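## Task

Foam blocks sit on shelves, and each one's lot number is printed on the shelf edge directly beneath it. Place the foam block labelled 332 on the desk. If no block in the storeroom has 332, place the one labelled 724 on the desk instead. All other foam blocks must stay on their own shelves. The robot must not tip over or finish leaning, or the task fails. The result only counts if it stays in place without the robot holding it.

## Robot and tools

ROBOT. TidyBot++: a wheeled base 0.54 m long, 0.50 m wide and 0.38 m high, with one seven-joint arm and a two-finger gripper. The shoulder sits 0.12 m ahead of the base centre, 0.68 m above the floor. It starts folded with the hand pointing down, sticking out up to 0.08 m in front of the base. Cameras: base_camera (fixed on the base) and wrist_camera (on the hand, looking where it points). Loose objects may occasionally get a brief shove.

FRAMES. Base frame: origin on the floor below the base centre, x forward, y left, z up. hand_pose is reported in it, for the point between the finger pads; the hand's z axis runs along the fingers and the fingers open along its y axis. The odometry frame is the base frame where the scene began. base_odometry counts wheel rotation, so slip reads as travel and drift of a few cm and degrees builds up. Heading is positive to the left, -3.142 to 3.142.

execute_actions. Argument actions: a list holding one action or none (empty list just returns state and images). Argument cameras: list of base_camera, wrist_camera or all; omitted/null/["all"] gives both, [] gives none. An action may hold:
- base: exactly one relative offset from the base's last reported position, in the current base frame: translate_m (metres, forward +, -2 to 2), strafe_m (metres, left +, -2 to 2) or rotate_rad (radians, counter-clockwise from above +, -6.3 to 6.3).
- joints: absolute targets by name, radians: joint_1_rad (any angle; whole arm about vertical; positive is clockwise from above, opposite to rotate_rad), joint_2_rad shoulder -2.249 to 2.249, joint_3_rad any angle, joint_4_rad elbow -2.579 to 2.579, joint_5_rad any angle, joint_6_rad wrist -2.099 to 2.099, joint_7_rad any angle (hand down: positive is counter-clockwise from above; at 1.57 fingers open left/right). gripper_pos is a 0 to 1 scale, 0 open, 1 closed; finger gap about 85 x (1 - gripper_pos) mm. Any-angle joints take the short way, so turn in steps under half a turn.
- speeds: optional caps for this action: translate_m and strafe_m 0.05 to 0.5 m/s, rotate_rad 0.1 to 1.57 rad/s (maximums are defaults). A base move needing over 8.667 s is refused; no action runs beyond 15 s.
Base and joint motions begin together. Unknown keys or out-of-range values get the call refused with no motion. Omitted joints may keep pushing toward old targets.

ARM GEOMETRY. Upper arm 0.42 m, forearm 0.31 m, hand 0.31 m. With joint_1_rad 0, joint_3_rad 3.14, joint_5_rad 0 the arm stays in the base's x-z plane; segment tilts from vertical (forward +) are j2, j2-j4, j2-j4-j6; hand reach forward of the shoulder is the sum of length x sin(tilt), height above it the sum of length x cos(tilt). A downward hand tops out near 0.94 m above the floor, only close to the base. Closed fingertips reach 20 mm past the hand point.

wait: seconds from 0 to 10; commands nothing and returns state and images. zoom_image: camera (base_camera or wrist_camera) and region [x0, y0, x1, y1] pixels of that camera's latest full image, origin top-left, at most 504 x 504; useful for reading lot numbers. finished_scene: scene number being ended; irreversible, and the result reports success and gives the next task.

RESULT LINES. base_status and joint_status: done, off_target (stopped away from target, maybe still pushing), contact_stop / time_out (base holds where it stopped), not_followed (self-collision check withheld arm targets; see "joint command not followed" and "cause:"; targets may be retried later). Base "done" only means the wheels turned enough; a blocked base can still say done. Gripper at 1: "done" means empty, "off_target" means holding something at the shown reading. on_its_own lists uncommanded motion. joint_positions, hand_pose (can be off 1-2 cm), base_tilt in degrees (forward/right positive), motor_effort in % with peak in brackets, Motor temperatures per joint, pictures naming the image order. Warnings: ARM HIT, MOTOR HOT (from 60 °C), OVER-TEMPERATURE FAULT (at 75 °C, arm sinks; joints say limit_stop_at_motor_heat, resend targets). If one call reports a stop, later calls in the same reply are skipped.

ACCURACY. Friction and load leave joints short; correct by sending last command + (desired - read). While carrying something never command a joint to its read angle. Trust camera images over hand_pose.

AVOID. Dropping, slamming or shoving objects hard; knocking the other blocks or sponges off their shelves. Driving while the arm is caught on something above about 0.8 m, or pushing/pulling hard sideways on a raised hand: the robot can tip. Torque sensors stop the arm 10 s if exceeded (joints 1-4 104.5 N m, 5-7 51.3 N m); driving the arm into things causes this. Keep the arm off the base. Release the object on the desk before finishing; faster robot motion is better.

Each tool is called by a JSON object that holds its "method" and its "body".

## Session

{"method": "execute_actions", "body": {"actions": []}}

Scene clock: 0.00 s.
Motor temperatures (°C, as the motors report them): [32 32 25 32 36 47 39]
base_odometry: x=+0.000 y=+0.000 heading=+0.000 (m, m, rad; odometry frame)
base_tilt: forward=+0.8 right=-0.2 (deg)
base_status: not commanded
joint_positions: joint_1_rad=-0.036 joint_2_rad=-0.316 joint_3_rad=+3.177 joint_4_rad=-2.550 joint_5_rad=-0.024 joint_6_rad=-0.867 joint_7_rad=+1.563 gripper_pos=+0.000
joint_status: not commanded
motor_effort: joint_1_rad=+0 joint_2_rad=-2 joint_3_rad=+0 joint_4_rad=+14 joint_5_rad=-1 joint_6_rad=+0 joint_7_rad=-1 (%)
hand_pose: x=+0.2489 y=+0.0086 z=+0.5774 quat_wxyz=(-0.015, +1.000, -0.010, +0.020) (m; base frame)
pictures: base_camera, wrist_camera
Images, in order (width x height): base_camera 644x364, wrist_camera 644x476.

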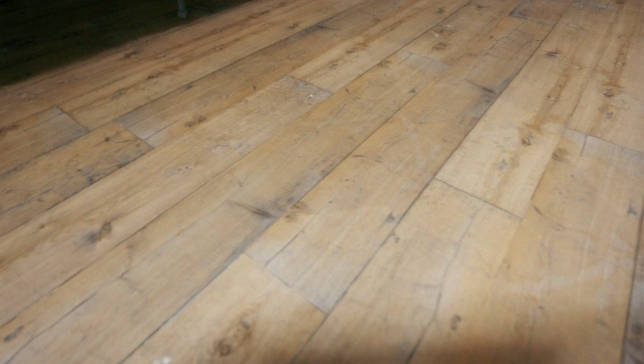

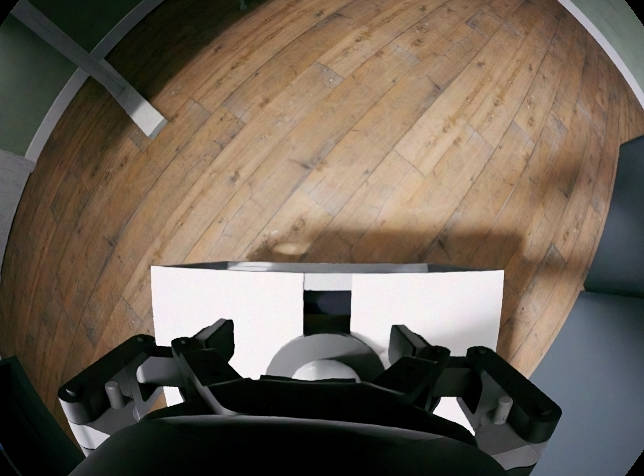

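{"method": "execute_actions", "body": {"actions": [{"joints":{"joint_6_rad":0.6}}], "cameras": ["wrist_camera"]}}

{"method": "execute_actions", "body": {"actions": [{"joints":{"joint_1_rad":-1.8}}], "cameras": ["wrist_camera"]}}

Scene clock: 12.00 s.
Motor temperatures (°C, as the motors report them): [32 32 25 32 36 47 39]
base_odometry: x=+0.000 y=+0.000 heading=+0.000 (m, m, rad; odometry frame)
base_tilt: forward=+0.8 right=-0.2 (deg)
base_status: not commanded
joint_positions: joint_1_rad=-0.036 joint_2_rad=-0.316 joint_3_rad=+3.177 joint_4_rad=-2.550 joint_5_rad=-0.024 joint_6_rad=+0.581 joint_7_rad=+1.563 gripper_pos=+0.000
joint_status: all done
motor_effort: joint_1_rad=+0(0) joint_2_rad=-7(8) joint_3_rad=+0(0) joint_4_rad=+20(20) joint_5_rad=+0(0) joint_6_rad=+9(9) joint_7_rad=-1(0) (%)
hand_pose: x=+0.5466 y=-0.0036 z=+0.8628 quat_wxyz=(-0.010, +0.735, -0.018, +0.677) (m; base frame)
pictures: wrist_camera
camera_calibration (this result's frames):
wrist_camera: T_world_to_cam=[[-0.031191, -0.999427, 0.0131815, -0.00589805], [-0.0623074, -0.0112181, -0.997994, 0.953161], [0.997569, -0.0319498, -0.0619218, -0.35498], [0, 0, 0, 1]] pos_world=[0.413322, -0.00654359, 0.929345]
Images, in order (width x height): wrist_camera 644x476.

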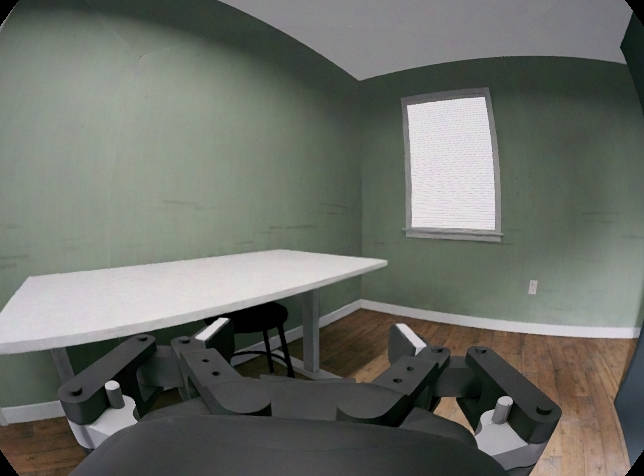

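Scene clock: 14.93 s.
Motor temperatures (°C, as the motors report them): [32 32 25 32 36 47 39]
base_odometry: x=+0.000 y=+0.000 heading=+0.000 (m, m, rad; odometry frame)
base_tilt: forward=+0.8 right=-0.2 (deg)
base_status: not commanded
joint_positions: joint_1_rad=-1.787 joint_2_rad=-0.316 joint_3_rad=+3.177 joint_4_rad=-2.550 joint_5_rad=-0.024 joint_6_rad=+0.581 joint_7_rad=+1.563 gripper_pos=+0.000
joint_status: all done
motor_effort: joint_1_rad=+0(1) joint_2_rad=-7(7) joint_3_rad=+0(1) joint_4_rad=+20(20) joint_5_rad=+0(0) joint_6_rad=+9(9) joint_7_rad=+0(0) (%)
hand_pose: x=+0.0461 y=+0.4213 z=+0.8627 quat_wxyz=(-0.526, +0.485, +0.553, +0.427) (m; base frame)
pictures: wrist_camera
camera_calibration (this result's frames):
wrist_camera: T_world_to_cam=[[0.988901, 0.147991, 0.0131813, -0.127289], [0.0221766, -0.0592983, -0.997994, 0.943107], [-0.146913, 0.987209, -0.0619221, -0.218786], [0, 0, 0, 1]] pos_world=[0.0728186, 0.29075, 0.929345]
Images, in order (width x height): wrist_camera 644x476.

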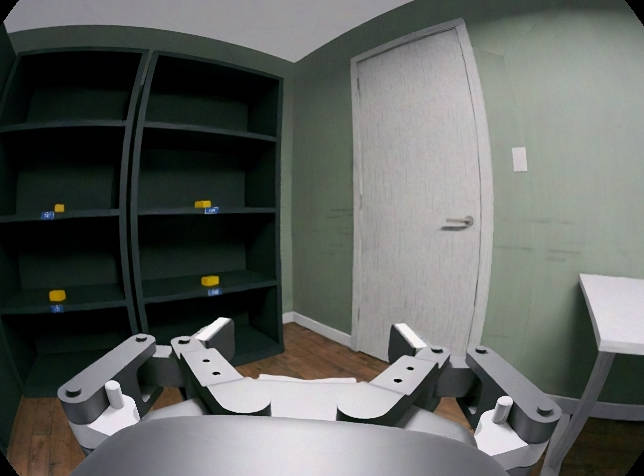

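{"method": "zoom_image", "body": {"camera": "wrist_camera", "region": [20, 180, 260, 330]}}

{"method": "execute_actions", "body": {"actions": [{"joints":{"joint_1_rad":-3.0}}], "cameras": ["wrist_camera"]}}

Region (20, 180, 260, 330) of wrist_camera's 644x476 image, scaled by 2.100; it fills the top 315 rows of this view, and the rest is white.

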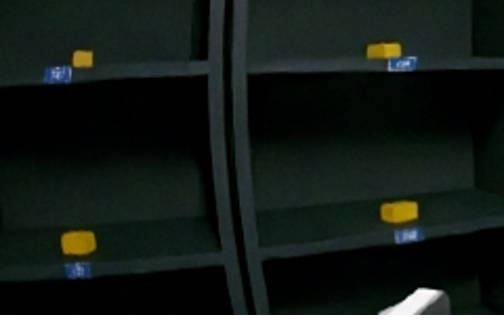

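Scene clock: 22.27 s.
Motor temperatures (°C, as the motors report them): [32 32 25 32 36 47 39]
base_odometry: x=+0.000 y=+0.000 heading=+0.000 (m, m, rad; odometry frame)
base_tilt: forward=+0.8 right=-0.2 (deg)
base_status: not commanded
joint_positions: joint_1_rad=-2.987 joint_2_rad=-0.316 joint_3_rad=+3.177 joint_4_rad=-2.550 joint_5_rad=-0.024 joint_6_rad=+0.581 joint_7_rad=+1.563 gripper_pos=+0.000
joint_status: all done
motor_effort: joint_1_rad=+0(0) joint_2_rad=-8(8) joint_3_rad=+0(0) joint_4_rad=+20(20) joint_5_rad=+0(0) joint_6_rad=+9(9) joint_7_rad=+0(0) (%)
hand_pose: x=-0.3001 y=+0.0847 z=+0.8627 quat_wxyz=(-0.675, +0.088, +0.730, +0.055) (m; base frame)
pictures: wrist_camera
camera_calibration (this result's frames):
wrist_camera: T_world_to_cam=[[0.220384, 0.975324, 0.0131815, -0.0358355], [0.0633045, -0.000816421, -0.997994, 0.938213], [-0.973357, 0.220776, -0.0619223, -0.120439], [0, 0, 0, 1]] pos_world=[-0.168726, 0.0623073, 0.929345]
Images, in order (width x height): wrist_camera 644x476.

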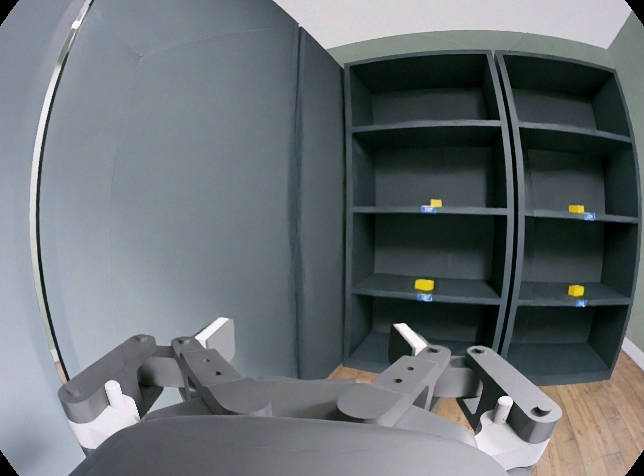

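{"method": "execute_actions", "body": {"actions": [{"base":{"rotate_rad":2.52},"joints":{"joint_1_rad":0}}], "cameras": []}}

{"method": "execute_actions", "body": {"actions": [{"base":{"strafe_m":-0.3},"joints":{"joint_6_rad":0.4}}]}}

{"method": "zoom_image", "body": {"camera": "wrist_camera", "region": [180, 120, 480, 320]}}

Scene clock: 33.57 s.
Motor temperatures (°C, as the motors report them): [32 32 25 33 36 47 39]
base_odometry: x=+0.000 y=+0.000 heading=+2.519 (m, m, rad; odometry frame)
base_tilt: forward=+0.8 right=-0.2 (deg)
base_status: done
joint_positions: joint_1_rad=-0.013 joint_2_rad=-0.316 joint_3_rad=+3.177 joint_4_rad=-2.550 joint_5_rad=-0.024 joint_6_rad=+0.581 joint_7_rad=+1.563 gripper_pos=+0.000
joint_status: all done
motor_effort: joint_1_rad=+0(1) joint_2_rad=-7(8) joint_3_rad=+0(1) joint_4_rad=+20(21) joint_5_rad=+0(0) joint_6_rad=+9(9) joint_7_rad=+0(1) (%)
hand_pose: x=+0.5464 y=-0.0133 z=+0.8627 quat_wxyz=(-0.002, +0.735, -0.026, +0.677) (m; base frame)
pictures: none
No camera images: the call's "cameras" was empty. Leave "cameras" out to get every camera's image.

Scene clock: 35.47 s.
Motor temperatures (°C, as the motors report them): [32 32 25 33 36 47 39]
base_odometry: x=+0.175 y=+0.244 heading=+2.520 (m, m, rad; odometry frame)
base_tilt: forward=+0.8 right=-0.2 (deg)
base_status: done
joint_positions: joint_1_rad=-0.012 joint_2_rad=-0.316 joint_3_rad=+3.177 joint_4_rad=-2.552 joint_5_rad=-0.024 joint_6_rad=+0.426 joint_7_rad=+1.563 gripper_pos=+0.000
joint_status: all done
motor_effort: joint_1_rad=+0(1) joint_2_rad=-7(9) joint_3_rad=+0(2) joint_4_rad=+20(22) joint_5_rad=+0(0) joint_6_rad=+9(10) joint_7_rad=+0(0) (%)
hand_pose: x=+0.5384 y=-0.0122 z=+0.8143 quat_wxyz=(-0.003, +0.786, -0.027, +0.618) (m; base frame)
pictures: base_camera, wrist_camera
camera_calibration (this result's frames):
wrist_camera: T_world_to_cam=[[-0.048376, -0.998707, 0.0156469, -0.00685616], [-0.21742, -0.0047607, -0.976066, 0.969936], [0.974879, -0.0506201, -0.216909, -0.211872], [0, 0, 0, 1]] pos_world=[0.417101, -0.0129547, 0.900872]
Images, in order (width x height): base_camera 644x364, wrist_camera 644x476.

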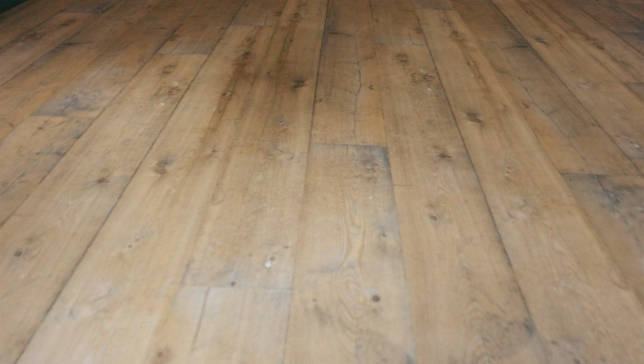

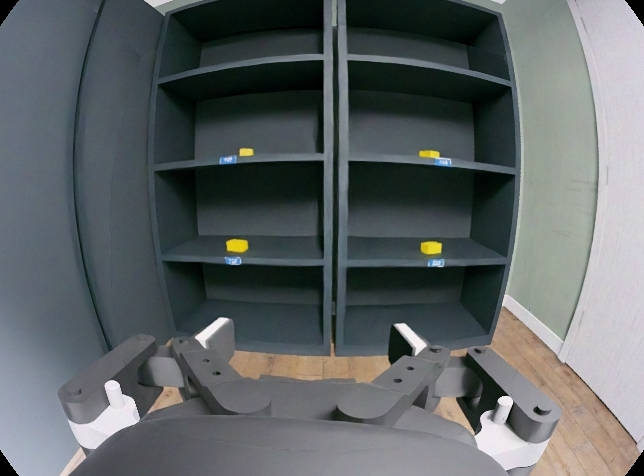

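Region (180, 120, 480, 320) of wrist_camera's 644x476 image, scaled by 1.680.

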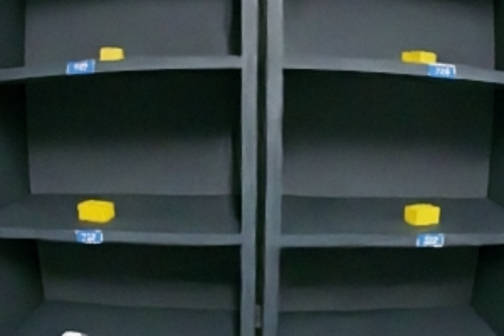

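{"method": "execute_actions", "body": {"actions": [{"base":{"translate_m":0.5}}]}}

{"method": "zoom_image", "body": {"camera": "wrist_camera", "region": [420, 120, 560, 320]}}

{"method": "zoom_image", "body": {"camera": "wrist_camera", "region": [120, 120, 260, 320]}}

Scene clock: 45.80 s.
Motor temperatures (°C, as the motors report them): [32 32 25 33 36 47 39]
base_odometry: x=-0.232 y=+0.535 heading=+2.520 (m, m, rad; odometry frame)
base_tilt: forward=+0.8 right=-0.2 (deg)
base_status: done
joint_positions: joint_1_rad=-0.012 joint_2_rad=-0.314 joint_3_rad=+3.177 joint_4_rad=-2.552 joint_5_rad=-0.024 joint_6_rad=+0.426 joint_7_rad=+1.563 gripper_pos=+0.000
joint_status: not commanded
motor_effort: joint_1_rad=+0(0) joint_2_rad=-7(11) joint_3_rad=+0(0) joint_4_rad=+20(21) joint_5_rad=+0(1) joint_6_rad=+8(9) joint_7_rad=+0(0) (%)
hand_pose: x=+0.5387 y=-0.0122 z=+0.8132 quat_wxyz=(-0.003, +0.787, -0.027, +0.617) (m; base frame)
pictures: base_camera, wrist_camera
camera_calibration (this result's frames):
wrist_camera: T_world_to_cam=[[-0.0483348, -0.998706, 0.0158039, -0.00696805], [-0.219956, -0.00479131, -0.975498, 0.96985], [0.974312, -0.0506267, -0.21944, -0.210079], [0, 0, 0, 1]] pos_world=[0.417669, -0.0129478, 0.900097]
Images, in order (width x height): base_camera 644x364, wrist_camera 644x476.

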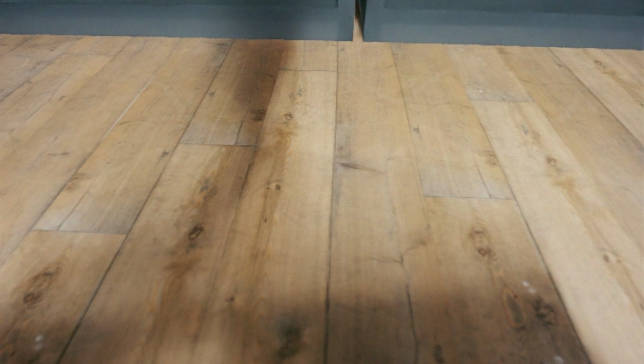

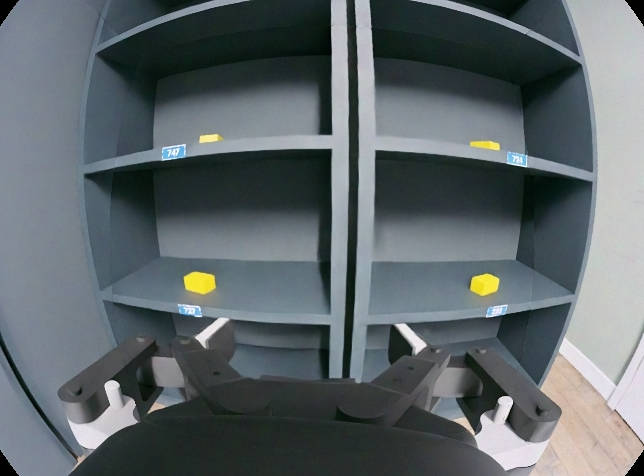

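Region (420, 120, 560, 320) of wrist_camera's 644x476 image, scaled by 2.520; it fills the left 353 columns of this view, and the rest is white.

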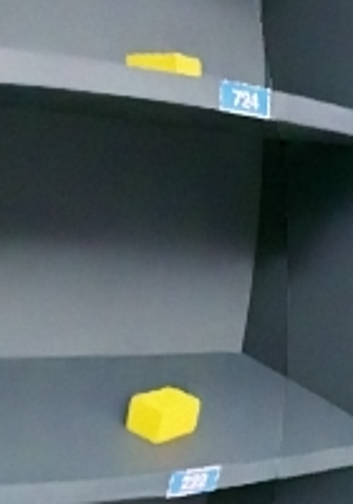

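Region (120, 120, 260, 320) of wrist_camera's 644x476 image, scaled by 2.520; it fills the left 353 columns of this view, and the rest is white.

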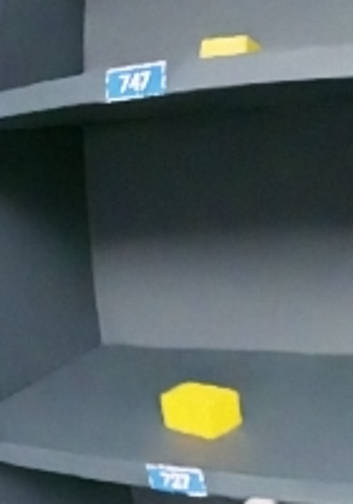

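{"method": "execute_actions", "body": {"actions": [{"base":{"strafe_m":0.2}}], "cameras": []}}

{"method": "execute_actions", "body": {"actions": [{"base":{"translate_m":-1.8}}], "cameras": []}}

{"method": "execute_actions", "body": {"actions": [{"joints":{"joint_1_rad":-1.3}}], "cameras": ["wrist_camera"]}}

Scene clock: 52.73 s.
Motor temperatures (°C, as the motors report them): [32 32 25 33 36 47 39]
base_odometry: x=-0.349 y=+0.373 heading=+2.520 (m, m, rad; odometry frame)
base_tilt: forward=+0.8 right=-0.2 (deg)
base_status: done
joint_positions: joint_1_rad=-0.012 joint_2_rad=-0.314 joint_3_rad=+3.177 joint_4_rad=-2.552 joint_5_rad=-0.024 joint_6_rad=+0.426 joint_7_rad=+1.563 gripper_pos=+0.000
joint_status: not commanded
motor_effort: joint_1_rad=+0(1) joint_2_rad=-8(8) joint_3_rad=+0(2) joint_4_rad=+20(20) joint_5_rad=+0(0) joint_6_rad=+8(9) joint_7_rad=+0(0) (%)
hand_pose: x=+0.5387 y=-0.0122 z=+0.8132 quat_wxyz=(-0.003, +0.787, -0.027, +0.617) (m; base frame)
pictures: none
No camera images: the call's "cameras" was empty. Leave "cameras" out to get every camera's image.

Scene clock: 57.67 s.
Motor temperatures (°C, as the motors report them): [32 32 25 33 36 47 39]
base_odometry: x=+1.114 y=-0.677 heading=+2.519 (m, m, rad; odometry frame)
base_tilt: forward=+0.8 right=-0.2 (deg)
base_status: done
joint_positions: joint_1_rad=-0.012 joint_2_rad=-0.314 joint_3_rad=+3.177 joint_4_rad=-2.552 joint_5_rad=-0.024 joint_6_rad=+0.426 joint_7_rad=+1.563 gripper_pos=+0.000
joint_status: not commanded
motor_effort: joint_1_rad=+0(1) joint_2_rad=-7(10) joint_3_rad=+0(0) joint_4_rad=+20(21) joint_5_rad=+0(0) joint_6_rad=+8(9) joint_7_rad=+0(1) (%)
hand_pose: x=+0.5386 y=-0.0122 z=+0.8135 quat_wxyz=(-0.003, +0.786, -0.027, +0.617) (m; base frame)
pictures: none
No camera images: the call's "cameras" was empty. Leave "cameras" out to get every camera's image.

Scene clock: 60.23 s.
Motor temperatures (°C, as the motors report them): [32 32 25 33 36 47 39]
base_odometry: x=+1.114 y=-0.677 heading=+2.519 (m, m, rad; odometry frame)
base_tilt: forward=+0.8 right=-0.2 (deg)
base_status: not commanded
joint_positions: joint_1_rad=-1.287 joint_2_rad=-0.314 joint_3_rad=+3.177 joint_4_rad=-2.552 joint_5_rad=-0.024 joint_6_rad=+0.426 joint_7_rad=+1.563 gripper_pos=+0.000
joint_status: all done
motor_effort: joint_1_rad=+0(2) joint_2_rad=-7(8) joint_3_rad=+0(0) joint_4_rad=+20(20) joint_5_rad=+0(0) joint_6_rad=+8(9) joint_7_rad=+0(0) (%)
hand_pose: x=+0.2531 y=+0.3978 z=+0.8135 quat_wxyz=(-0.370, +0.648, +0.447, +0.494) (m; base frame)
pictures: wrist_camera
camera_calibration (this result's frames):
wrist_camera: T_world_to_cam=[[0.941121, -0.337702, 0.0157699, -0.12469], [-0.0594555, -0.211252, -0.975622, 0.950835], [0.332801, 0.91724, -0.218892, -0.134112], [0, 0, 0, 1]] pos_world=[0.218514, 0.281771, 0.900265]
Images, in order (width x height): wrist_camera 644x476.

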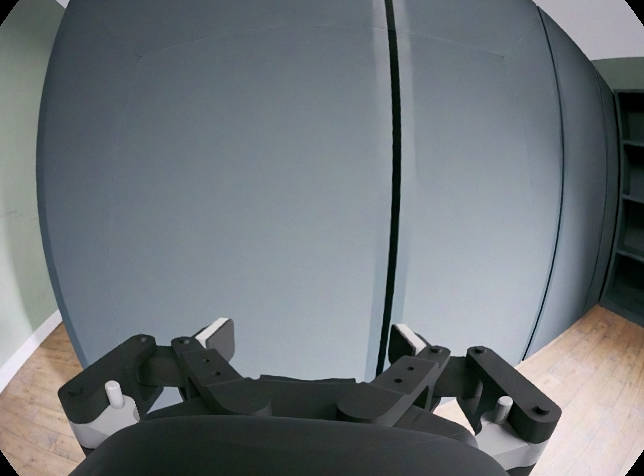

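{"method": "execute_actions", "body": {"actions": [{"base":{"translate_m":-0.6},"joints":{"joint_1_rad":-1.7}}], "cameras": ["wrist_camera"]}}

Scene clock: 74.30 s.
Motor temperatures (°C, as the motors report them): [32 32 25 33 36 47 39]
base_odometry: x=+1.602 y=-1.026 heading=+2.520 (m, m, rad; odometry frame)
base_tilt: forward=+0.8 right=-0.2 (deg)
base_status: done
joint_positions: joint_1_rad=-1.688 joint_2_rad=-0.314 joint_3_rad=+3.177 joint_4_rad=-2.552 joint_5_rad=-0.024 joint_6_rad=+0.426 joint_7_rad=+1.563 gripper_pos=+0.000
joint_status: all done
motor_effort: joint_1_rad=+0(0) joint_2_rad=-7(8) joint_3_rad=+0(1) joint_4_rad=+20(20) joint_5_rad=+0(0) joint_6_rad=+9(9) joint_7_rad=-1(0) (%)
hand_pose: x=+0.0871 y=+0.4186 z=+0.8135 quat_wxyz=(-0.461, +0.546, +0.567, +0.410) (m; base frame)
pictures: wrist_camera
camera_calibration (this result's frames):
wrist_camera: T_world_to_cam=[[0.998266, 0.0567036, 0.01577, -0.131491], [0.0277778, -0.217694, -0.975622, 0.940454], [-0.0518883, 0.974369, -0.218892, -0.0883345], [0, 0, 0, 1]] pos_world=[0.100555, 0.298257, 0.900265]
Images, in order (width x height): wrist_camera 644x476.

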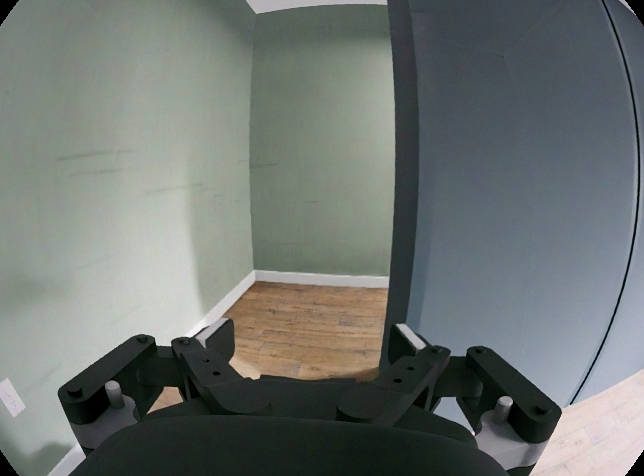

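{"method": "execute_actions", "body": {"actions": [{"base":{"translate_m":-0.15}}], "cameras": []}}

{"method": "execute_actions", "body": {"actions": [{"base":{"strafe_m":1.0}}]}}

{"method": "execute_actions", "body": {"actions": [{"base":{"strafe_m":0.9},"joints":{"joint_1_rad":0.5}}]}}

Scene clock: 82.33 s.
Motor temperatures (°C, as the motors report them): [32 32 25 33 36 47 39]
base_odometry: x=+1.724 y=-1.114 heading=+2.520 (m, m, rad; odometry frame)
base_tilt: forward=+0.8 right=-0.2 (deg)
base_status: done
joint_positions: joint_1_rad=-1.689 joint_2_rad=-0.314 joint_3_rad=+3.177 joint_4_rad=-2.552 joint_5_rad=-0.024 joint_6_rad=+0.426 joint_7_rad=+1.563 gripper_pos=+0.000
joint_status: not commanded
motor_effort: joint_1_rad=+0(1) joint_2_rad=-7(8) joint_3_rad=+0(1) joint_4_rad=+19(19) joint_5_rad=+0(0) joint_6_rad=+9(9) joint_7_rad=+0(0) (%)
hand_pose: x=+0.0867 y=+0.4186 z=+0.8135 quat_wxyz=(-0.461, +0.546, +0.567, +0.410) (m; base frame)
pictures: none
No camera images: the call's "cameras" was empty. Leave "cameras" out to get every camera's image.

Scene clock: 85.67 s.
Motor temperatures (°C, as the motors report them): [32 32 25 33 36 47 39]
base_odometry: x=+1.142 y=-1.927 heading=+2.521 (m, m, rad; odometry frame)
base_tilt: forward=+0.8 right=-0.2 (deg)
base_status: done
joint_positions: joint_1_rad=-1.689 joint_2_rad=-0.314 joint_3_rad=+3.177 joint_4_rad=-2.552 joint_5_rad=-0.024 joint_6_rad=+0.426 joint_7_rad=+1.563 gripper_pos=+0.000
joint_status: not commanded
motor_effort: joint_1_rad=+0(0) joint_2_rad=-8(10) joint_3_rad=+0(0) joint_4_rad=+20(21) joint_5_rad=+0(0) joint_6_rad=+8(9) joint_7_rad=+0(1) (%)
hand_pose: x=+0.0867 y=+0.4185 z=+0.8136 quat_wxyz=(-0.461, +0.546, +0.567, +0.410) (m; base frame)
pictures: base_camera, wrist_camera
camera_calibration (this result's frames):
wrist_camera: T_world_to_cam=[[0.998218, 0.0575611, 0.0157483, -0.13147], [0.0279247, -0.217321, -0.975701, 0.94049], [-0.0527399, 0.974402, -0.218541, -0.0884722], [0, 0, 0, 1]] pos_world=[0.100307, 0.298163, 0.900373]
Images, in order (width x height): base_camera 644x364, wrist_camera 644x476.

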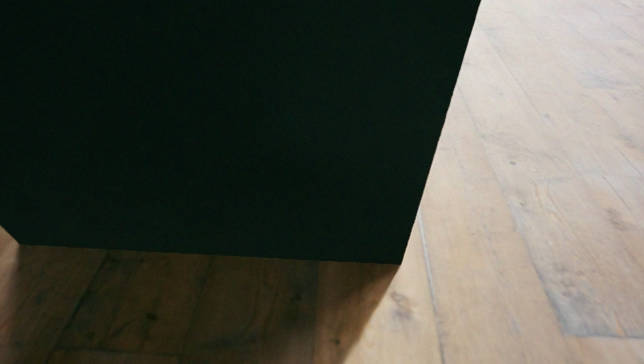

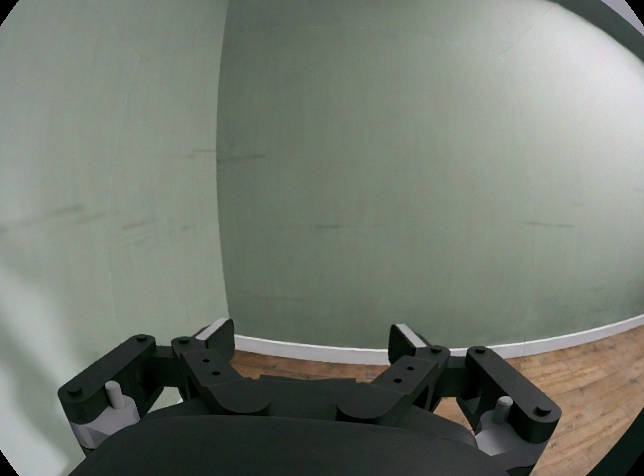

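Scene clock: 88.93 s.
Motor temperatures (°C, as the motors report them): [32 32 25 33 36 47 39]
base_odometry: x=+0.619 y=-2.660 heading=+2.521 (m, m, rad; odometry frame)
base_tilt: forward=+0.8 right=-0.2 (deg)
base_status: done
joint_positions: joint_1_rad=+0.487 joint_2_rad=-0.315 joint_3_rad=+3.177 joint_4_rad=-2.552 joint_5_rad=-0.024 joint_6_rad=+0.426 joint_7_rad=+1.563 gripper_pos=+0.000
joint_status: all done
motor_effort: joint_1_rad=+0(0) joint_2_rad=-7(8) joint_3_rad=+0(1) joint_4_rad=+20(21) joint_5_rad=+0(0) joint_6_rad=+8(9) joint_7_rad=+0(0) (%)
hand_pose: x=+0.4816 y=-0.2113 z=+0.8139 quat_wxyz=(+0.149, +0.755, -0.220, +0.599) (m; base frame)
pictures: base_camera, wrist_camera
camera_calibration (this result's frames):
wrist_camera: T_world_to_cam=[[-0.520168, -0.85392, 0.0156993, 0.0492514], [-0.193958, 0.100209, -0.975878, 0.967015], [0.831749, -0.510665, -0.21775, -0.194265], [0, 0, 0, 1]] pos_world=[0.37476, -0.154051, 0.900615]
Images, in order (width x height): base_camera 644x364, wrist_camera 644x476.

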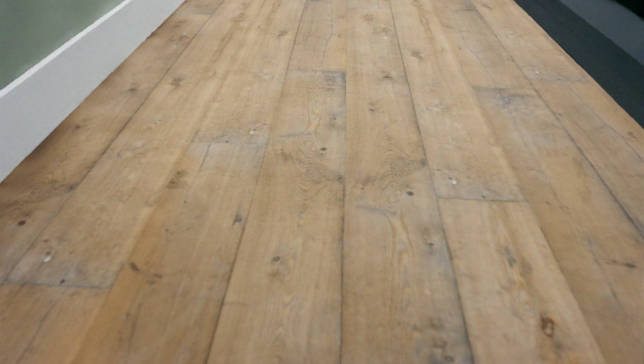

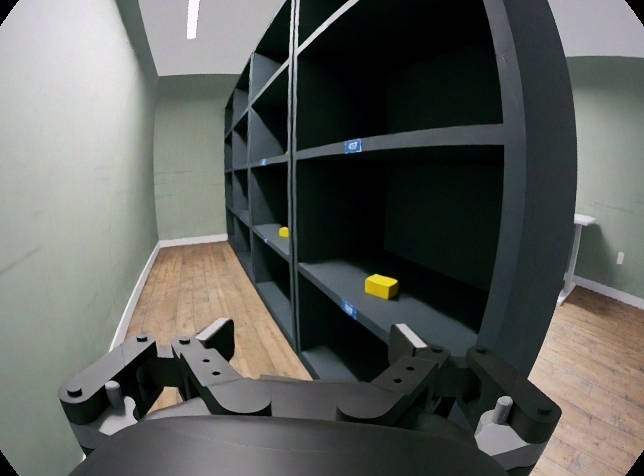

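{"method": "execute_actions", "body": {"actions": [{"base":{"translate_m":1.15},"joints":{"joint_1_rad":1.57,"joint_2_rad":-0.8,"joint_6_rad":-0.15}}], "cameras": ["wrist_camera"]}}

{"method": "execute_actions", "body": {"actions": [{"base":{"translate_m":1.7}}], "cameras": ["wrist_camera"]}}

Scene clock: 97.67 s.
Motor temperatures (°C, as the motors report them): [32 32 25 33 36 47 39]
base_odometry: x=-0.317 y=-1.991 heading=+2.521 (m, m, rad; odometry frame)
base_tilt: forward=+0.8 right=-0.2 (deg)
base_status: done
joint_positions: joint_1_rad=+1.557 joint_2_rad=-0.785 joint_3_rad=+3.177 joint_4_rad=-2.552 joint_5_rad=-0.024 joint_6_rad=-0.107 joint_7_rad=+1.563 gripper_pos=+0.000
joint_status: all done
motor_effort: joint_1_rad=+0(0) joint_2_rad=+6(7) joint_3_rad=+0(1) joint_4_rad=+24(23) joint_5_rad=+0(0) joint_6_rad=+8(9) joint_7_rad=+0(1) (%)
hand_pose: x=+0.1142 y=-0.3084 z=+0.8258 quat_wxyz=(+0.406, +0.552, -0.586, +0.431) (m; base frame)
pictures: wrist_camera
camera_calibration (this result's frames):
wrist_camera: T_world_to_cam=[[-0.999688, 0.0248931, -0.00227005, 0.115695], [0.00912825, 0.279017, -0.960243, 0.936073], [-0.02327, -0.959963, -0.279157, 0.0740866], [0, 0, 0, 1]] pos_world=[0.108838, -0.19294, 0.919802]
Images, in order (width x height): wrist_camera 644x476.

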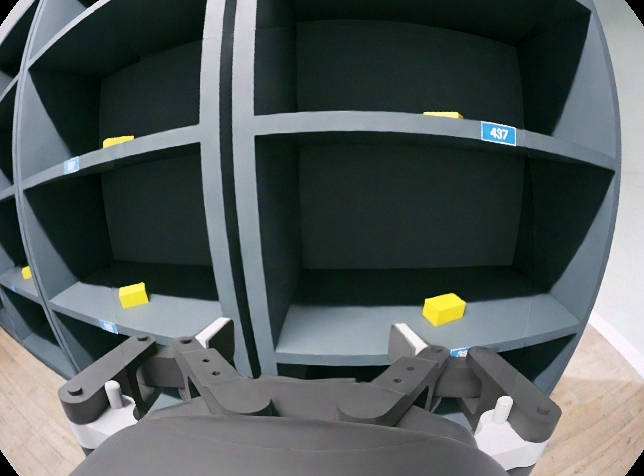

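Scene clock: 102.50 s.
Motor temperatures (°C, as the motors report them): [32 32 25 33 36 47 39]
base_odometry: x=-1.698 y=-1.001 heading=+2.520 (m, m, rad; odometry frame)
base_tilt: forward=+0.8 right=+0.0 (deg)
base_status: done
joint_positions: joint_1_rad=+1.509 joint_2_rad=-0.545 joint_3_rad=+3.177 joint_4_rad=-2.552 joint_5_rad=-0.024 joint_6_rad=-0.110 joint_7_rad=+1.563 gripper_pos=+0.000
joint_status: not commanded
motor_effort: joint_1_rad=+12(16) joint_2_rad=-51(55) joint_3_rad=-2(3) joint_4_rad=+20(24) joint_5_rad=-1(1) joint_6_rad=+8(9) joint_7_rad=+0(0) (%)
hand_pose: x=+0.1304 y=-0.3330 z=+0.7472 quat_wxyz=(+0.329, +0.613, -0.619, +0.363) (m; base frame)
pictures: wrist_camera
camera_calibration (this result's frames):
wrist_camera: T_world_to_cam=[[-0.999701, -0.0234294, 0.00699364, 0.109372], [-0.0178234, 0.502475, -0.864408, 0.873695], [0.0167384, -0.864274, -0.502743, 0.222577], [0, 0, 0, 1]] pos_world=[0.121186, -0.24408, 0.866363]
Images, in order (width x height): wrist_camera 644x476.

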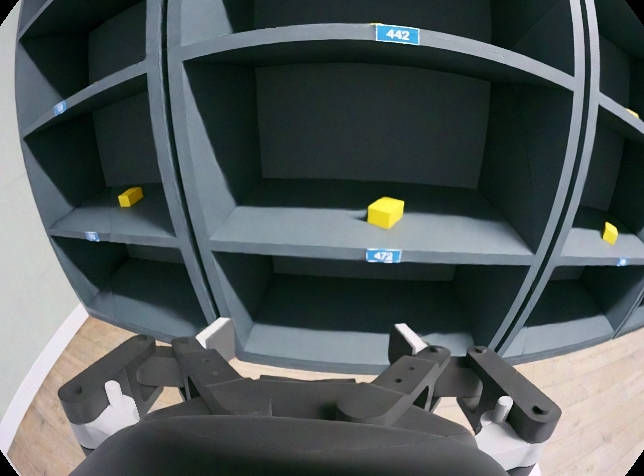

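Elbow on the wall; heading is off.

{"method": "execute_actions", "body": {"actions": [{"base":{"strafe_m":-0.1},"joints":{"joint_2_rad":-0.5,"joint_1_rad":1.2,"joint_6_rad":0}}], "cameras": []}}

{"method": "execute_actions", "body": {"actions": [{"base":{"rotate_rad":-0.06}}], "cameras": []}}

{"method": "execute_actions", "body": {"actions": [{"base":{"translate_m":0.45}}]}}

{"method": "execute_actions", "body": {"actions": [{"base":{"translate_m":-1.45},"joints":{"joint_1_rad":1.57}}]}}

Scene clock: 109.87 s.
Motor temperatures (°C, as the motors report them): [32 32 25 33 36 47 39]
base_odometry: x=-1.640 y=-0.919 heading=+2.520 (m, m, rad; odometry frame)
base_tilt: forward=+0.8 right=-0.2 (deg)
base_status: done
joint_positions: joint_1_rad=+1.213 joint_2_rad=-0.512 joint_3_rad=+3.177 joint_4_rad=-2.554 joint_5_rad=-0.024 joint_6_rad=-0.044 joint_7_rad=+1.563 gripper_pos=+0.000
joint_status: all done
motor_effort: joint_1_rad=+0(12) joint_2_rad=-1(55) joint_3_rad=+0(4) joint_4_rad=+21(25) joint_5_rad=+0(1) joint_6_rad=+8(8) joint_7_rad=+0(0) (%)
hand_pose: x=+0.2303 y=-0.3270 z=+0.7530 quat_wxyz=(+0.280, +0.691, -0.518, +0.419) (m; base frame)
pictures: none
No camera images: the call's "cameras" was empty. Leave "cameras" out to get every camera's image.

Scene clock: 110.53 s.
Motor temperatures (°C, as the motors report them): [32 32 25 33 36 47 39]
base_odometry: x=-1.640 y=-0.919 heading=+2.460 (m, m, rad; odometry frame)
base_tilt: forward=+0.8 right=-0.2 (deg)
base_status: done
joint_positions: joint_1_rad=+1.213 joint_2_rad=-0.512 joint_3_rad=+3.177 joint_4_rad=-2.554 joint_5_rad=-0.024 joint_6_rad=-0.043 joint_7_rad=+1.563 gripper_pos=+0.000
joint_status: not commanded
motor_effort: joint_1_rad=+0(1) joint_2_rad=-1(2) joint_3_rad=+0(1) joint_4_rad=+21(22) joint_5_rad=+0(1) joint_6_rad=+7(8) joint_7_rad=+0(1) (%)
hand_pose: x=+0.2305 y=-0.3270 z=+0.7529 quat_wxyz=(+0.280, +0.692, -0.518, +0.419) (m; base frame)
pictures: none
No camera images: the call's "cameras" was empty. Leave "cameras" out to get every camera's image.

Scene clock: 112.77 s.
Motor temperatures (°C, as the motors report them): [32 32 25 33 36 47 39]
base_odometry: x=-1.989 y=-0.635 heading=+2.460 (m, m, rad; odometry frame)
base_tilt: forward=+0.8 right=-0.2 (deg)
base_status: done
joint_positions: joint_1_rad=+1.213 joint_2_rad=-0.511 joint_3_rad=+3.177 joint_4_rad=-2.554 joint_5_rad=-0.024 joint_6_rad=-0.043 joint_7_rad=+1.563 gripper_pos=+0.000
joint_status: not commanded
motor_effort: joint_1_rad=+0(0) joint_2_rad=-1(2) joint_3_rad=+0(1) joint_4_rad=+22(21) joint_5_rad=+0(1) joint_6_rad=+8(8) joint_7_rad=+0(0) (%)
hand_pose: x=+0.2306 y=-0.3271 z=+0.7529 quat_wxyz=(+0.280, +0.692, -0.518, +0.419) (m; base frame)
pictures: base_camera, wrist_camera
camera_calibration (this result's frames):
wrist_camera: T_world_to_cam=[[-0.950091, -0.311858, 0.00842773, 0.102697], [-0.155122, 0.448803, -0.880064, 0.903284], [0.270673, -0.837448, -0.47478, 0.158083], [0, 0, 0, 1]] pos_world=[0.194902, -0.240984, 0.869137]
Images, in order (width x height): base_camera 644x364, wrist_camera 644x476.

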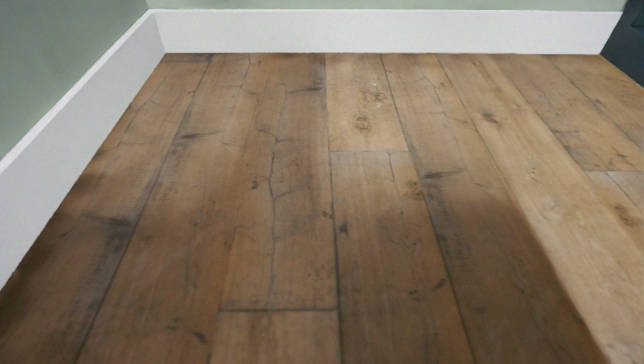

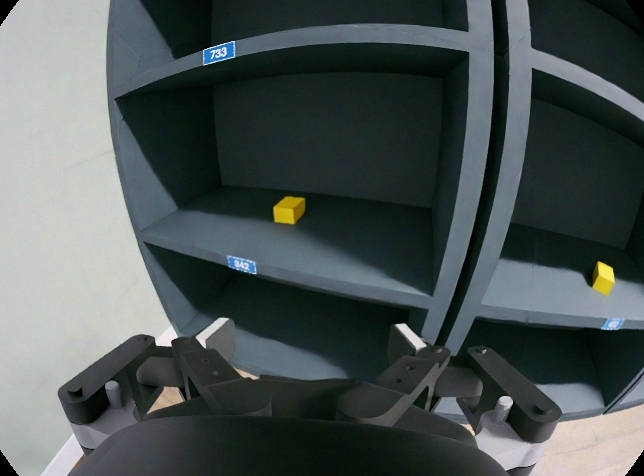

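Scene clock: 117.13 s.
Motor temperatures (°C, as the motors report them): [32 32 25 33 36 47 39]
base_odometry: x=-0.864 y=-1.550 heading=+2.459 (m, m, rad; odometry frame)
base_tilt: forward=+0.8 right=-0.2 (deg)
base_status: done
joint_positions: joint_1_rad=+1.556 joint_2_rad=-0.511 joint_3_rad=+3.177 joint_4_rad=-2.554 joint_5_rad=-0.024 joint_6_rad=-0.043 joint_7_rad=+1.563 gripper_pos=+0.000
joint_status: all done
motor_effort: joint_1_rad=+0(1) joint_2_rad=-1(3) joint_3_rad=+0(1) joint_4_rad=+21(22) joint_5_rad=+0(0) joint_6_rad=+8(8) joint_7_rad=+0(0) (%)
hand_pose: x=+0.1138 y=-0.3456 z=+0.7529 quat_wxyz=(+0.348, +0.593, -0.628, +0.365) (m; base frame)
pictures: base_camera, wrist_camera
camera_calibration (this result's frames):
wrist_camera: T_world_to_cam=[[-0.999614, 0.0264855, 0.00843237, 0.108587], [0.00515569, 0.474784, -0.880087, 0.884233], [-0.0273131, -0.879704, -0.474737, 0.193477], [0, 0, 0, 1]] pos_world=[0.109271, -0.252494, 0.869137]
Images, in order (width x height): base_camera 644x364, wrist_camera 644x476.

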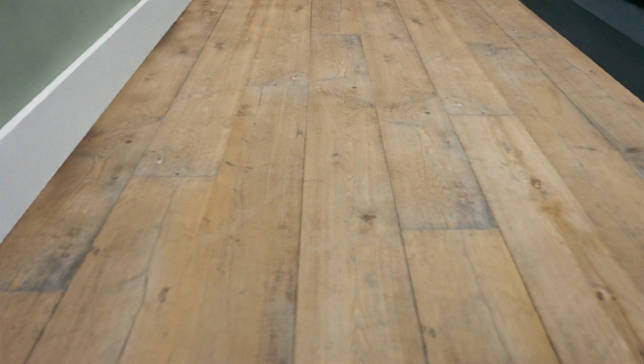

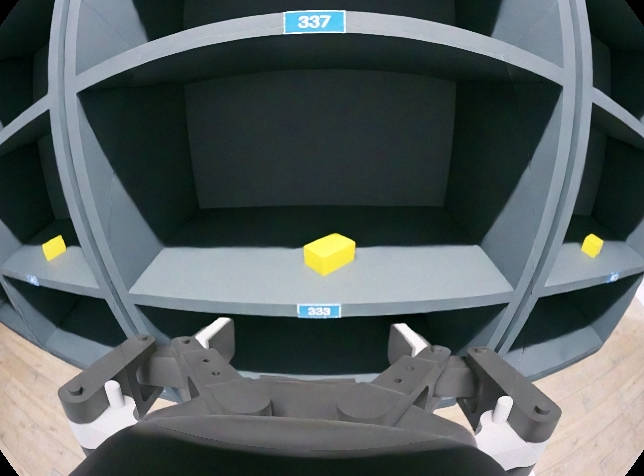

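{"method": "execute_actions", "body": {"actions": [{"base":{"translate_m":-0.9},"joints":{"joint_6_rad":-0.2}}], "cameras": ["wrist_camera"]}}

{"method": "execute_actions", "body": {"actions": [{"base":{"translate_m":-0.95},"joints":{"joint_6_rad":0.2}}]}}

Scene clock: 125.70 s.
Motor temperatures (°C, as the motors report them): [32 32 25 33 36 47 39]
base_odometry: x=-0.166 y=-2.119 heading=+2.459 (m, m, rad; odometry frame)
base_tilt: forward=+0.8 right=-0.2 (deg)
base_status: done
joint_positions: joint_1_rad=+1.556 joint_2_rad=-0.511 joint_3_rad=+3.177 joint_4_rad=-2.554 joint_5_rad=-0.024 joint_6_rad=-0.172 joint_7_rad=+1.563 gripper_pos=+0.000
joint_status: all done
motor_effort: joint_1_rad=+0(0) joint_2_rad=-1(1) joint_3_rad=+0(1) joint_4_rad=+21(22) joint_5_rad=+0(0) joint_6_rad=+7(9) joint_7_rad=+0(1) (%)
hand_pose: x=+0.1157 y=-0.3236 z=+0.7192 quat_wxyz=(+0.307, +0.615, -0.650, +0.325) (m; base frame)
pictures: wrist_camera
camera_calibration (this result's frames):
wrist_camera: T_world_to_cam=[[-0.99976, 0.0204154, 0.00793871, 0.1086], [0.0054863, 0.58425, -0.811555, 0.830188], [-0.0212064, -0.811317, -0.584222, 0.29706], [0, 0, 0, 1]] pos_world=[0.110319, -0.246245, 0.84643]
Images, in order (width x height): wrist_camera 644x476.

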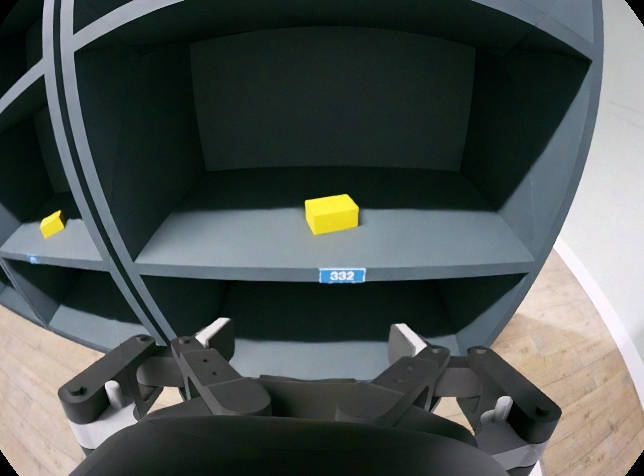

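Scene clock: 128.93 s.
Motor temperatures (°C, as the motors report them): [32 32 25 33 36 47 39]
base_odometry: x=+0.571 y=-2.718 heading=+2.459 (m, m, rad; odometry frame)
base_tilt: forward=+0.8 right=-0.2 (deg)
base_status: done
joint_positions: joint_1_rad=+1.556 joint_2_rad=-0.511 joint_3_rad=+3.177 joint_4_rad=-2.550 joint_5_rad=-0.024 joint_6_rad=+0.181 joint_7_rad=+1.563 gripper_pos=+0.000
joint_status: all done
motor_effort: joint_1_rad=+0(0) joint_2_rad=-2(2) joint_3_rad=+0(1) joint_4_rad=+22(23) joint_5_rad=+0(0) joint_6_rad=+8(8) joint_7_rad=+0(1) (%)
hand_pose: x=+0.1106 y=-0.3736 z=+0.8189 quat_wxyz=(+0.416, +0.548, -0.584, +0.430) (m; base frame)
pictures: base_camera, wrist_camera
camera_calibration (this result's frames):
wrist_camera: T_world_to_cam=[[-0.999286, 0.0370611, 0.00736537, 0.110292], [0.00269759, 0.264398, -0.96441, 0.946329], [-0.0376895, -0.963701, -0.26431, -0.00251103], [0, 0, 0, 1]] pos_world=[0.107566, -0.256715, 0.911173]
Images, in order (width x height): base_camera 644x364, wrist_camera 644x476.

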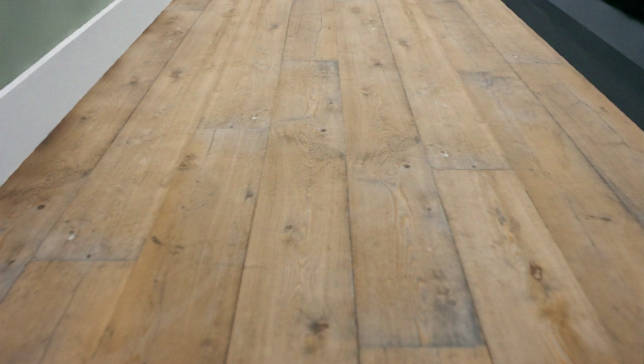

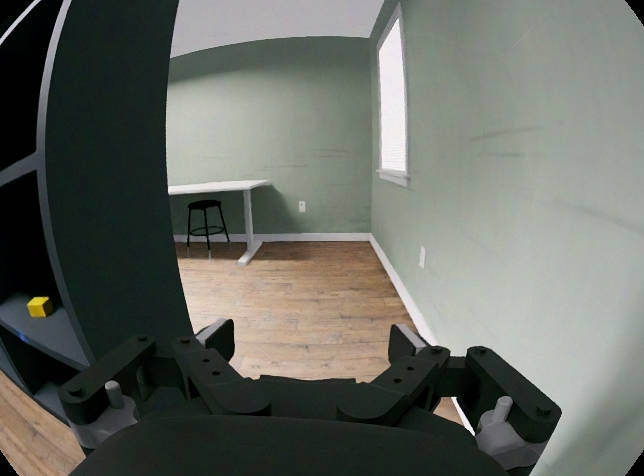

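{"method": "execute_actions", "body": {"actions": [{"base":{"translate_m":1.62},"joints":{"joint_1_rad":2.5,"joint_6_rad":-0.85,"joint_7_rad":1.1}}], "cameras": []}}

{"method": "execute_actions", "body": {"actions": [{"joints":{"joint_2_rad":0.97,"joint_4_rad":-0.75}}], "cameras": []}}

{"method": "execute_actions", "body": {"actions": [{"joints":{"joint_1_rad":2.36}}], "cameras": ["wrist_camera"]}}

Scene clock: 167.97 s.
Motor temperatures (°C, as the motors report them): [32 32 25 33 36 47 39]
base_odometry: x=-0.686 y=-1.696 heading=+2.459 (m, m, rad; odometry frame)
base_tilt: forward=+0.8 right=-0.2 (deg)
base_status: done
joint_positions: joint_1_rad=+2.486 joint_2_rad=-0.510 joint_3_rad=+3.177 joint_4_rad=-2.550 joint_5_rad=-0.024 joint_6_rad=-0.810 joint_7_rad=+1.130 gripper_pos=+0.000
joint_status: all done
motor_effort: joint_1_rad=+0(1) joint_2_rad=+2(4) joint_3_rad=+0(1) joint_4_rad=+18(22) joint_5_rad=-1(1) joint_6_rad=+2(8) joint_7_rad=+0(0) (%)
hand_pose: x=-0.0100 y=-0.1031 z=+0.6091 quat_wxyz=(+0.116, +0.083, -0.986, +0.090) (m; base frame)
pictures: none
No camera images: the call's "cameras" was empty. Leave "cameras" out to get every camera's image.

Scene clock: 170.93 s.
Motor temperatures (°C, as the motors report them): [32 32 25 33 36 47 39]
base_odometry: x=-0.686 y=-1.696 heading=+2.459 (m, m, rad; odometry frame)
base_tilt: forward=+0.8 right=-0.2 (deg)
base_status: not commanded
joint_positions: joint_1_rad=+2.486 joint_2_rad=+0.962 joint_3_rad=+3.177 joint_4_rad=-0.771 joint_5_rad=-0.024 joint_6_rad=-0.810 joint_7_rad=+1.130 gripper_pos=+0.000
joint_status: all done
motor_effort: joint_1_rad=+1(0) joint_2_rad=-56(58) joint_3_rad=+0(0) joint_4_rad=+21(22) joint_5_rad=+0(1) joint_6_rad=+5(5) joint_7_rad=+0(0) (%)
hand_pose: x=-0.5469 y=-0.4973 z=+0.6141 quat_wxyz=(+0.255, +0.092, -0.951, +0.149) (m; base frame)
pictures: none
No camera images: the call's "cameras" was empty. Leave "cameras" out to get every camera's image.

Scene clock: 172.33 s.
Motor temperatures (°C, as the motors report them): [32 32 25 33 36 47 39]
base_odometry: x=-0.686 y=-1.696 heading=+2.459 (m, m, rad; odometry frame)
base_tilt: forward=+0.8 right=-0.2 (deg)
base_status: not commanded
joint_positions: joint_1_rad=+2.356 joint_2_rad=+0.962 joint_3_rad=+3.177 joint_4_rad=-0.771 joint_5_rad=-0.024 joint_6_rad=-0.810 joint_7_rad=+1.130 gripper_pos=+0.000
joint_status: all done
motor_effort: joint_1_rad=+0(6) joint_2_rad=-56(57) joint_3_rad=+0(2) joint_4_rad=+21(21) joint_5_rad=+0(1) joint_6_rad=+5(5) joint_7_rad=+0(1) (%)
hand_pose: x=-0.4767 y=-0.5795 z=+0.6142 quat_wxyz=(+0.245, +0.153, -0.943, +0.165) (m; base frame)
pictures: wrist_camera
camera_calibration (this result's frames):
wrist_camera: T_world_to_cam=[[-0.401595, 0.895513, -0.191777, 0.437333], [0.805388, 0.245654, -0.539448, 0.915724], [-0.435971, -0.371094, -0.819889, 0.217606], [0, 0, 0, 1]] pos_world=[-0.467013, -0.535837, 0.756268]
Images, in order (width x height): wrist_camera 644x476.

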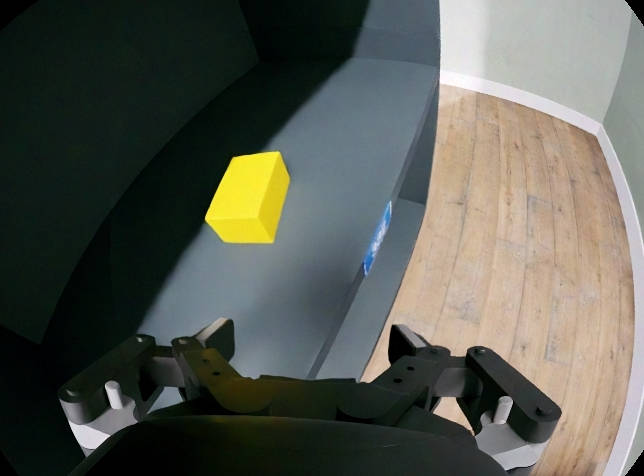

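{"method": "execute_actions", "body": {"actions": [{"base":{"strafe_m":-0.11}}], "cameras": ["wrist_camera"]}}

{"method": "execute_actions", "body": {"actions": [{"base":{"translate_m":-0.06}}], "cameras": ["wrist_camera"]}}

Scene clock: 182.53 s.
Motor temperatures (°C, as the motors report them): [32 33 25 33 36 47 39]
base_odometry: x=-0.617 y=-1.611 heading=+2.459 (m, m, rad; odometry frame)
base_tilt: forward=+0.8 right=-0.2 (deg)
base_status: done
joint_positions: joint_1_rad=+2.352 joint_2_rad=+0.963 joint_3_rad=+3.177 joint_4_rad=-0.769 joint_5_rad=-0.024 joint_6_rad=-0.810 joint_7_rad=+1.130 gripper_pos=+0.000
joint_status: not commanded
motor_effort: joint_1_rad=+1(3) joint_2_rad=-57(59) joint_3_rad=+0(1) joint_4_rad=+21(22) joint_5_rad=+0(0) joint_6_rad=+5(6) joint_7_rad=+0(0) (%)
hand_pose: x=-0.4752 y=-0.5820 z=+0.6144 quat_wxyz=(+0.245, +0.155, -0.943, +0.166) (m; base frame)
pictures: wrist_camera
camera_calibration (this result's frames):
wrist_camera: T_world_to_cam=[[-0.404814, 0.893976, -0.192178, 0.438007], [0.804048, 0.24792, -0.540409, 0.916554], [-0.435468, -0.373286, -0.819161, 0.216094], [0, 0, 0, 1]] pos_world=[-0.465541, -0.538135, 0.756506]
Images, in order (width x height): wrist_camera 644x476.

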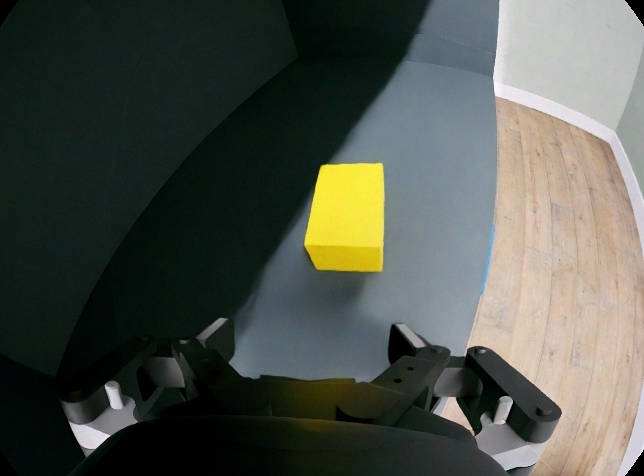

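Scene clock: 183.57 s.
Motor temperatures (°C, as the motors report them): [32 33 25 33 36 47 39]
base_odometry: x=-0.570 y=-1.648 heading=+2.459 (m, m, rad; odometry frame)
base_tilt: forward=+0.8 right=-0.2 (deg)
base_status: done
joint_positions: joint_1_rad=+2.362 joint_2_rad=+0.964 joint_3_rad=+3.177 joint_4_rad=-0.768 joint_5_rad=-0.024 joint_6_rad=-0.810 joint_7_rad=+1.130 gripper_pos=+0.000
joint_status: not commanded
motor_effort: joint_1_rad=+0(3) joint_2_rad=-57(58) joint_3_rad=+0(1) joint_4_rad=+22(22) joint_5_rad=+0(0) joint_6_rad=+5(6) joint_7_rad=+0(0) (%)
hand_pose: x=-0.4807 y=-0.5765 z=+0.6143 quat_wxyz=(+0.246, +0.151, -0.943, +0.165) (m; base frame)
pictures: wrist_camera
camera_calibration (this result's frames):
wrist_camera: T_world_to_cam=[[-0.396392, 0.897755, -0.192117, 0.436993], [0.806397, 0.240433, -0.540293, 0.916278], [-0.43886, -0.369091, -0.819252, 0.2165], [0, 0, 0, 1]] pos_world=[-0.47065, -0.532707, 0.756381]
Images, in order (width x height): wrist_camera 644x476.

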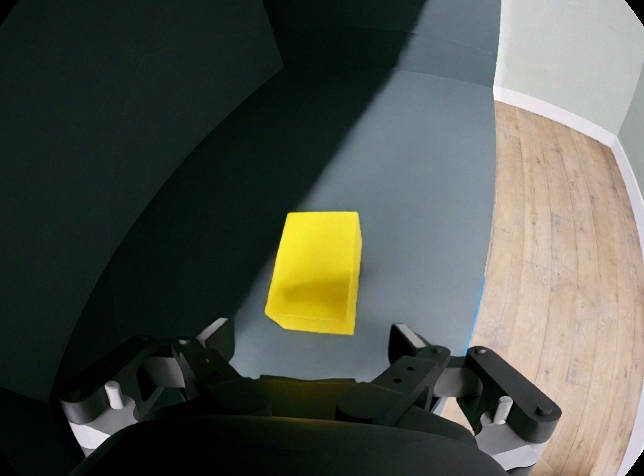

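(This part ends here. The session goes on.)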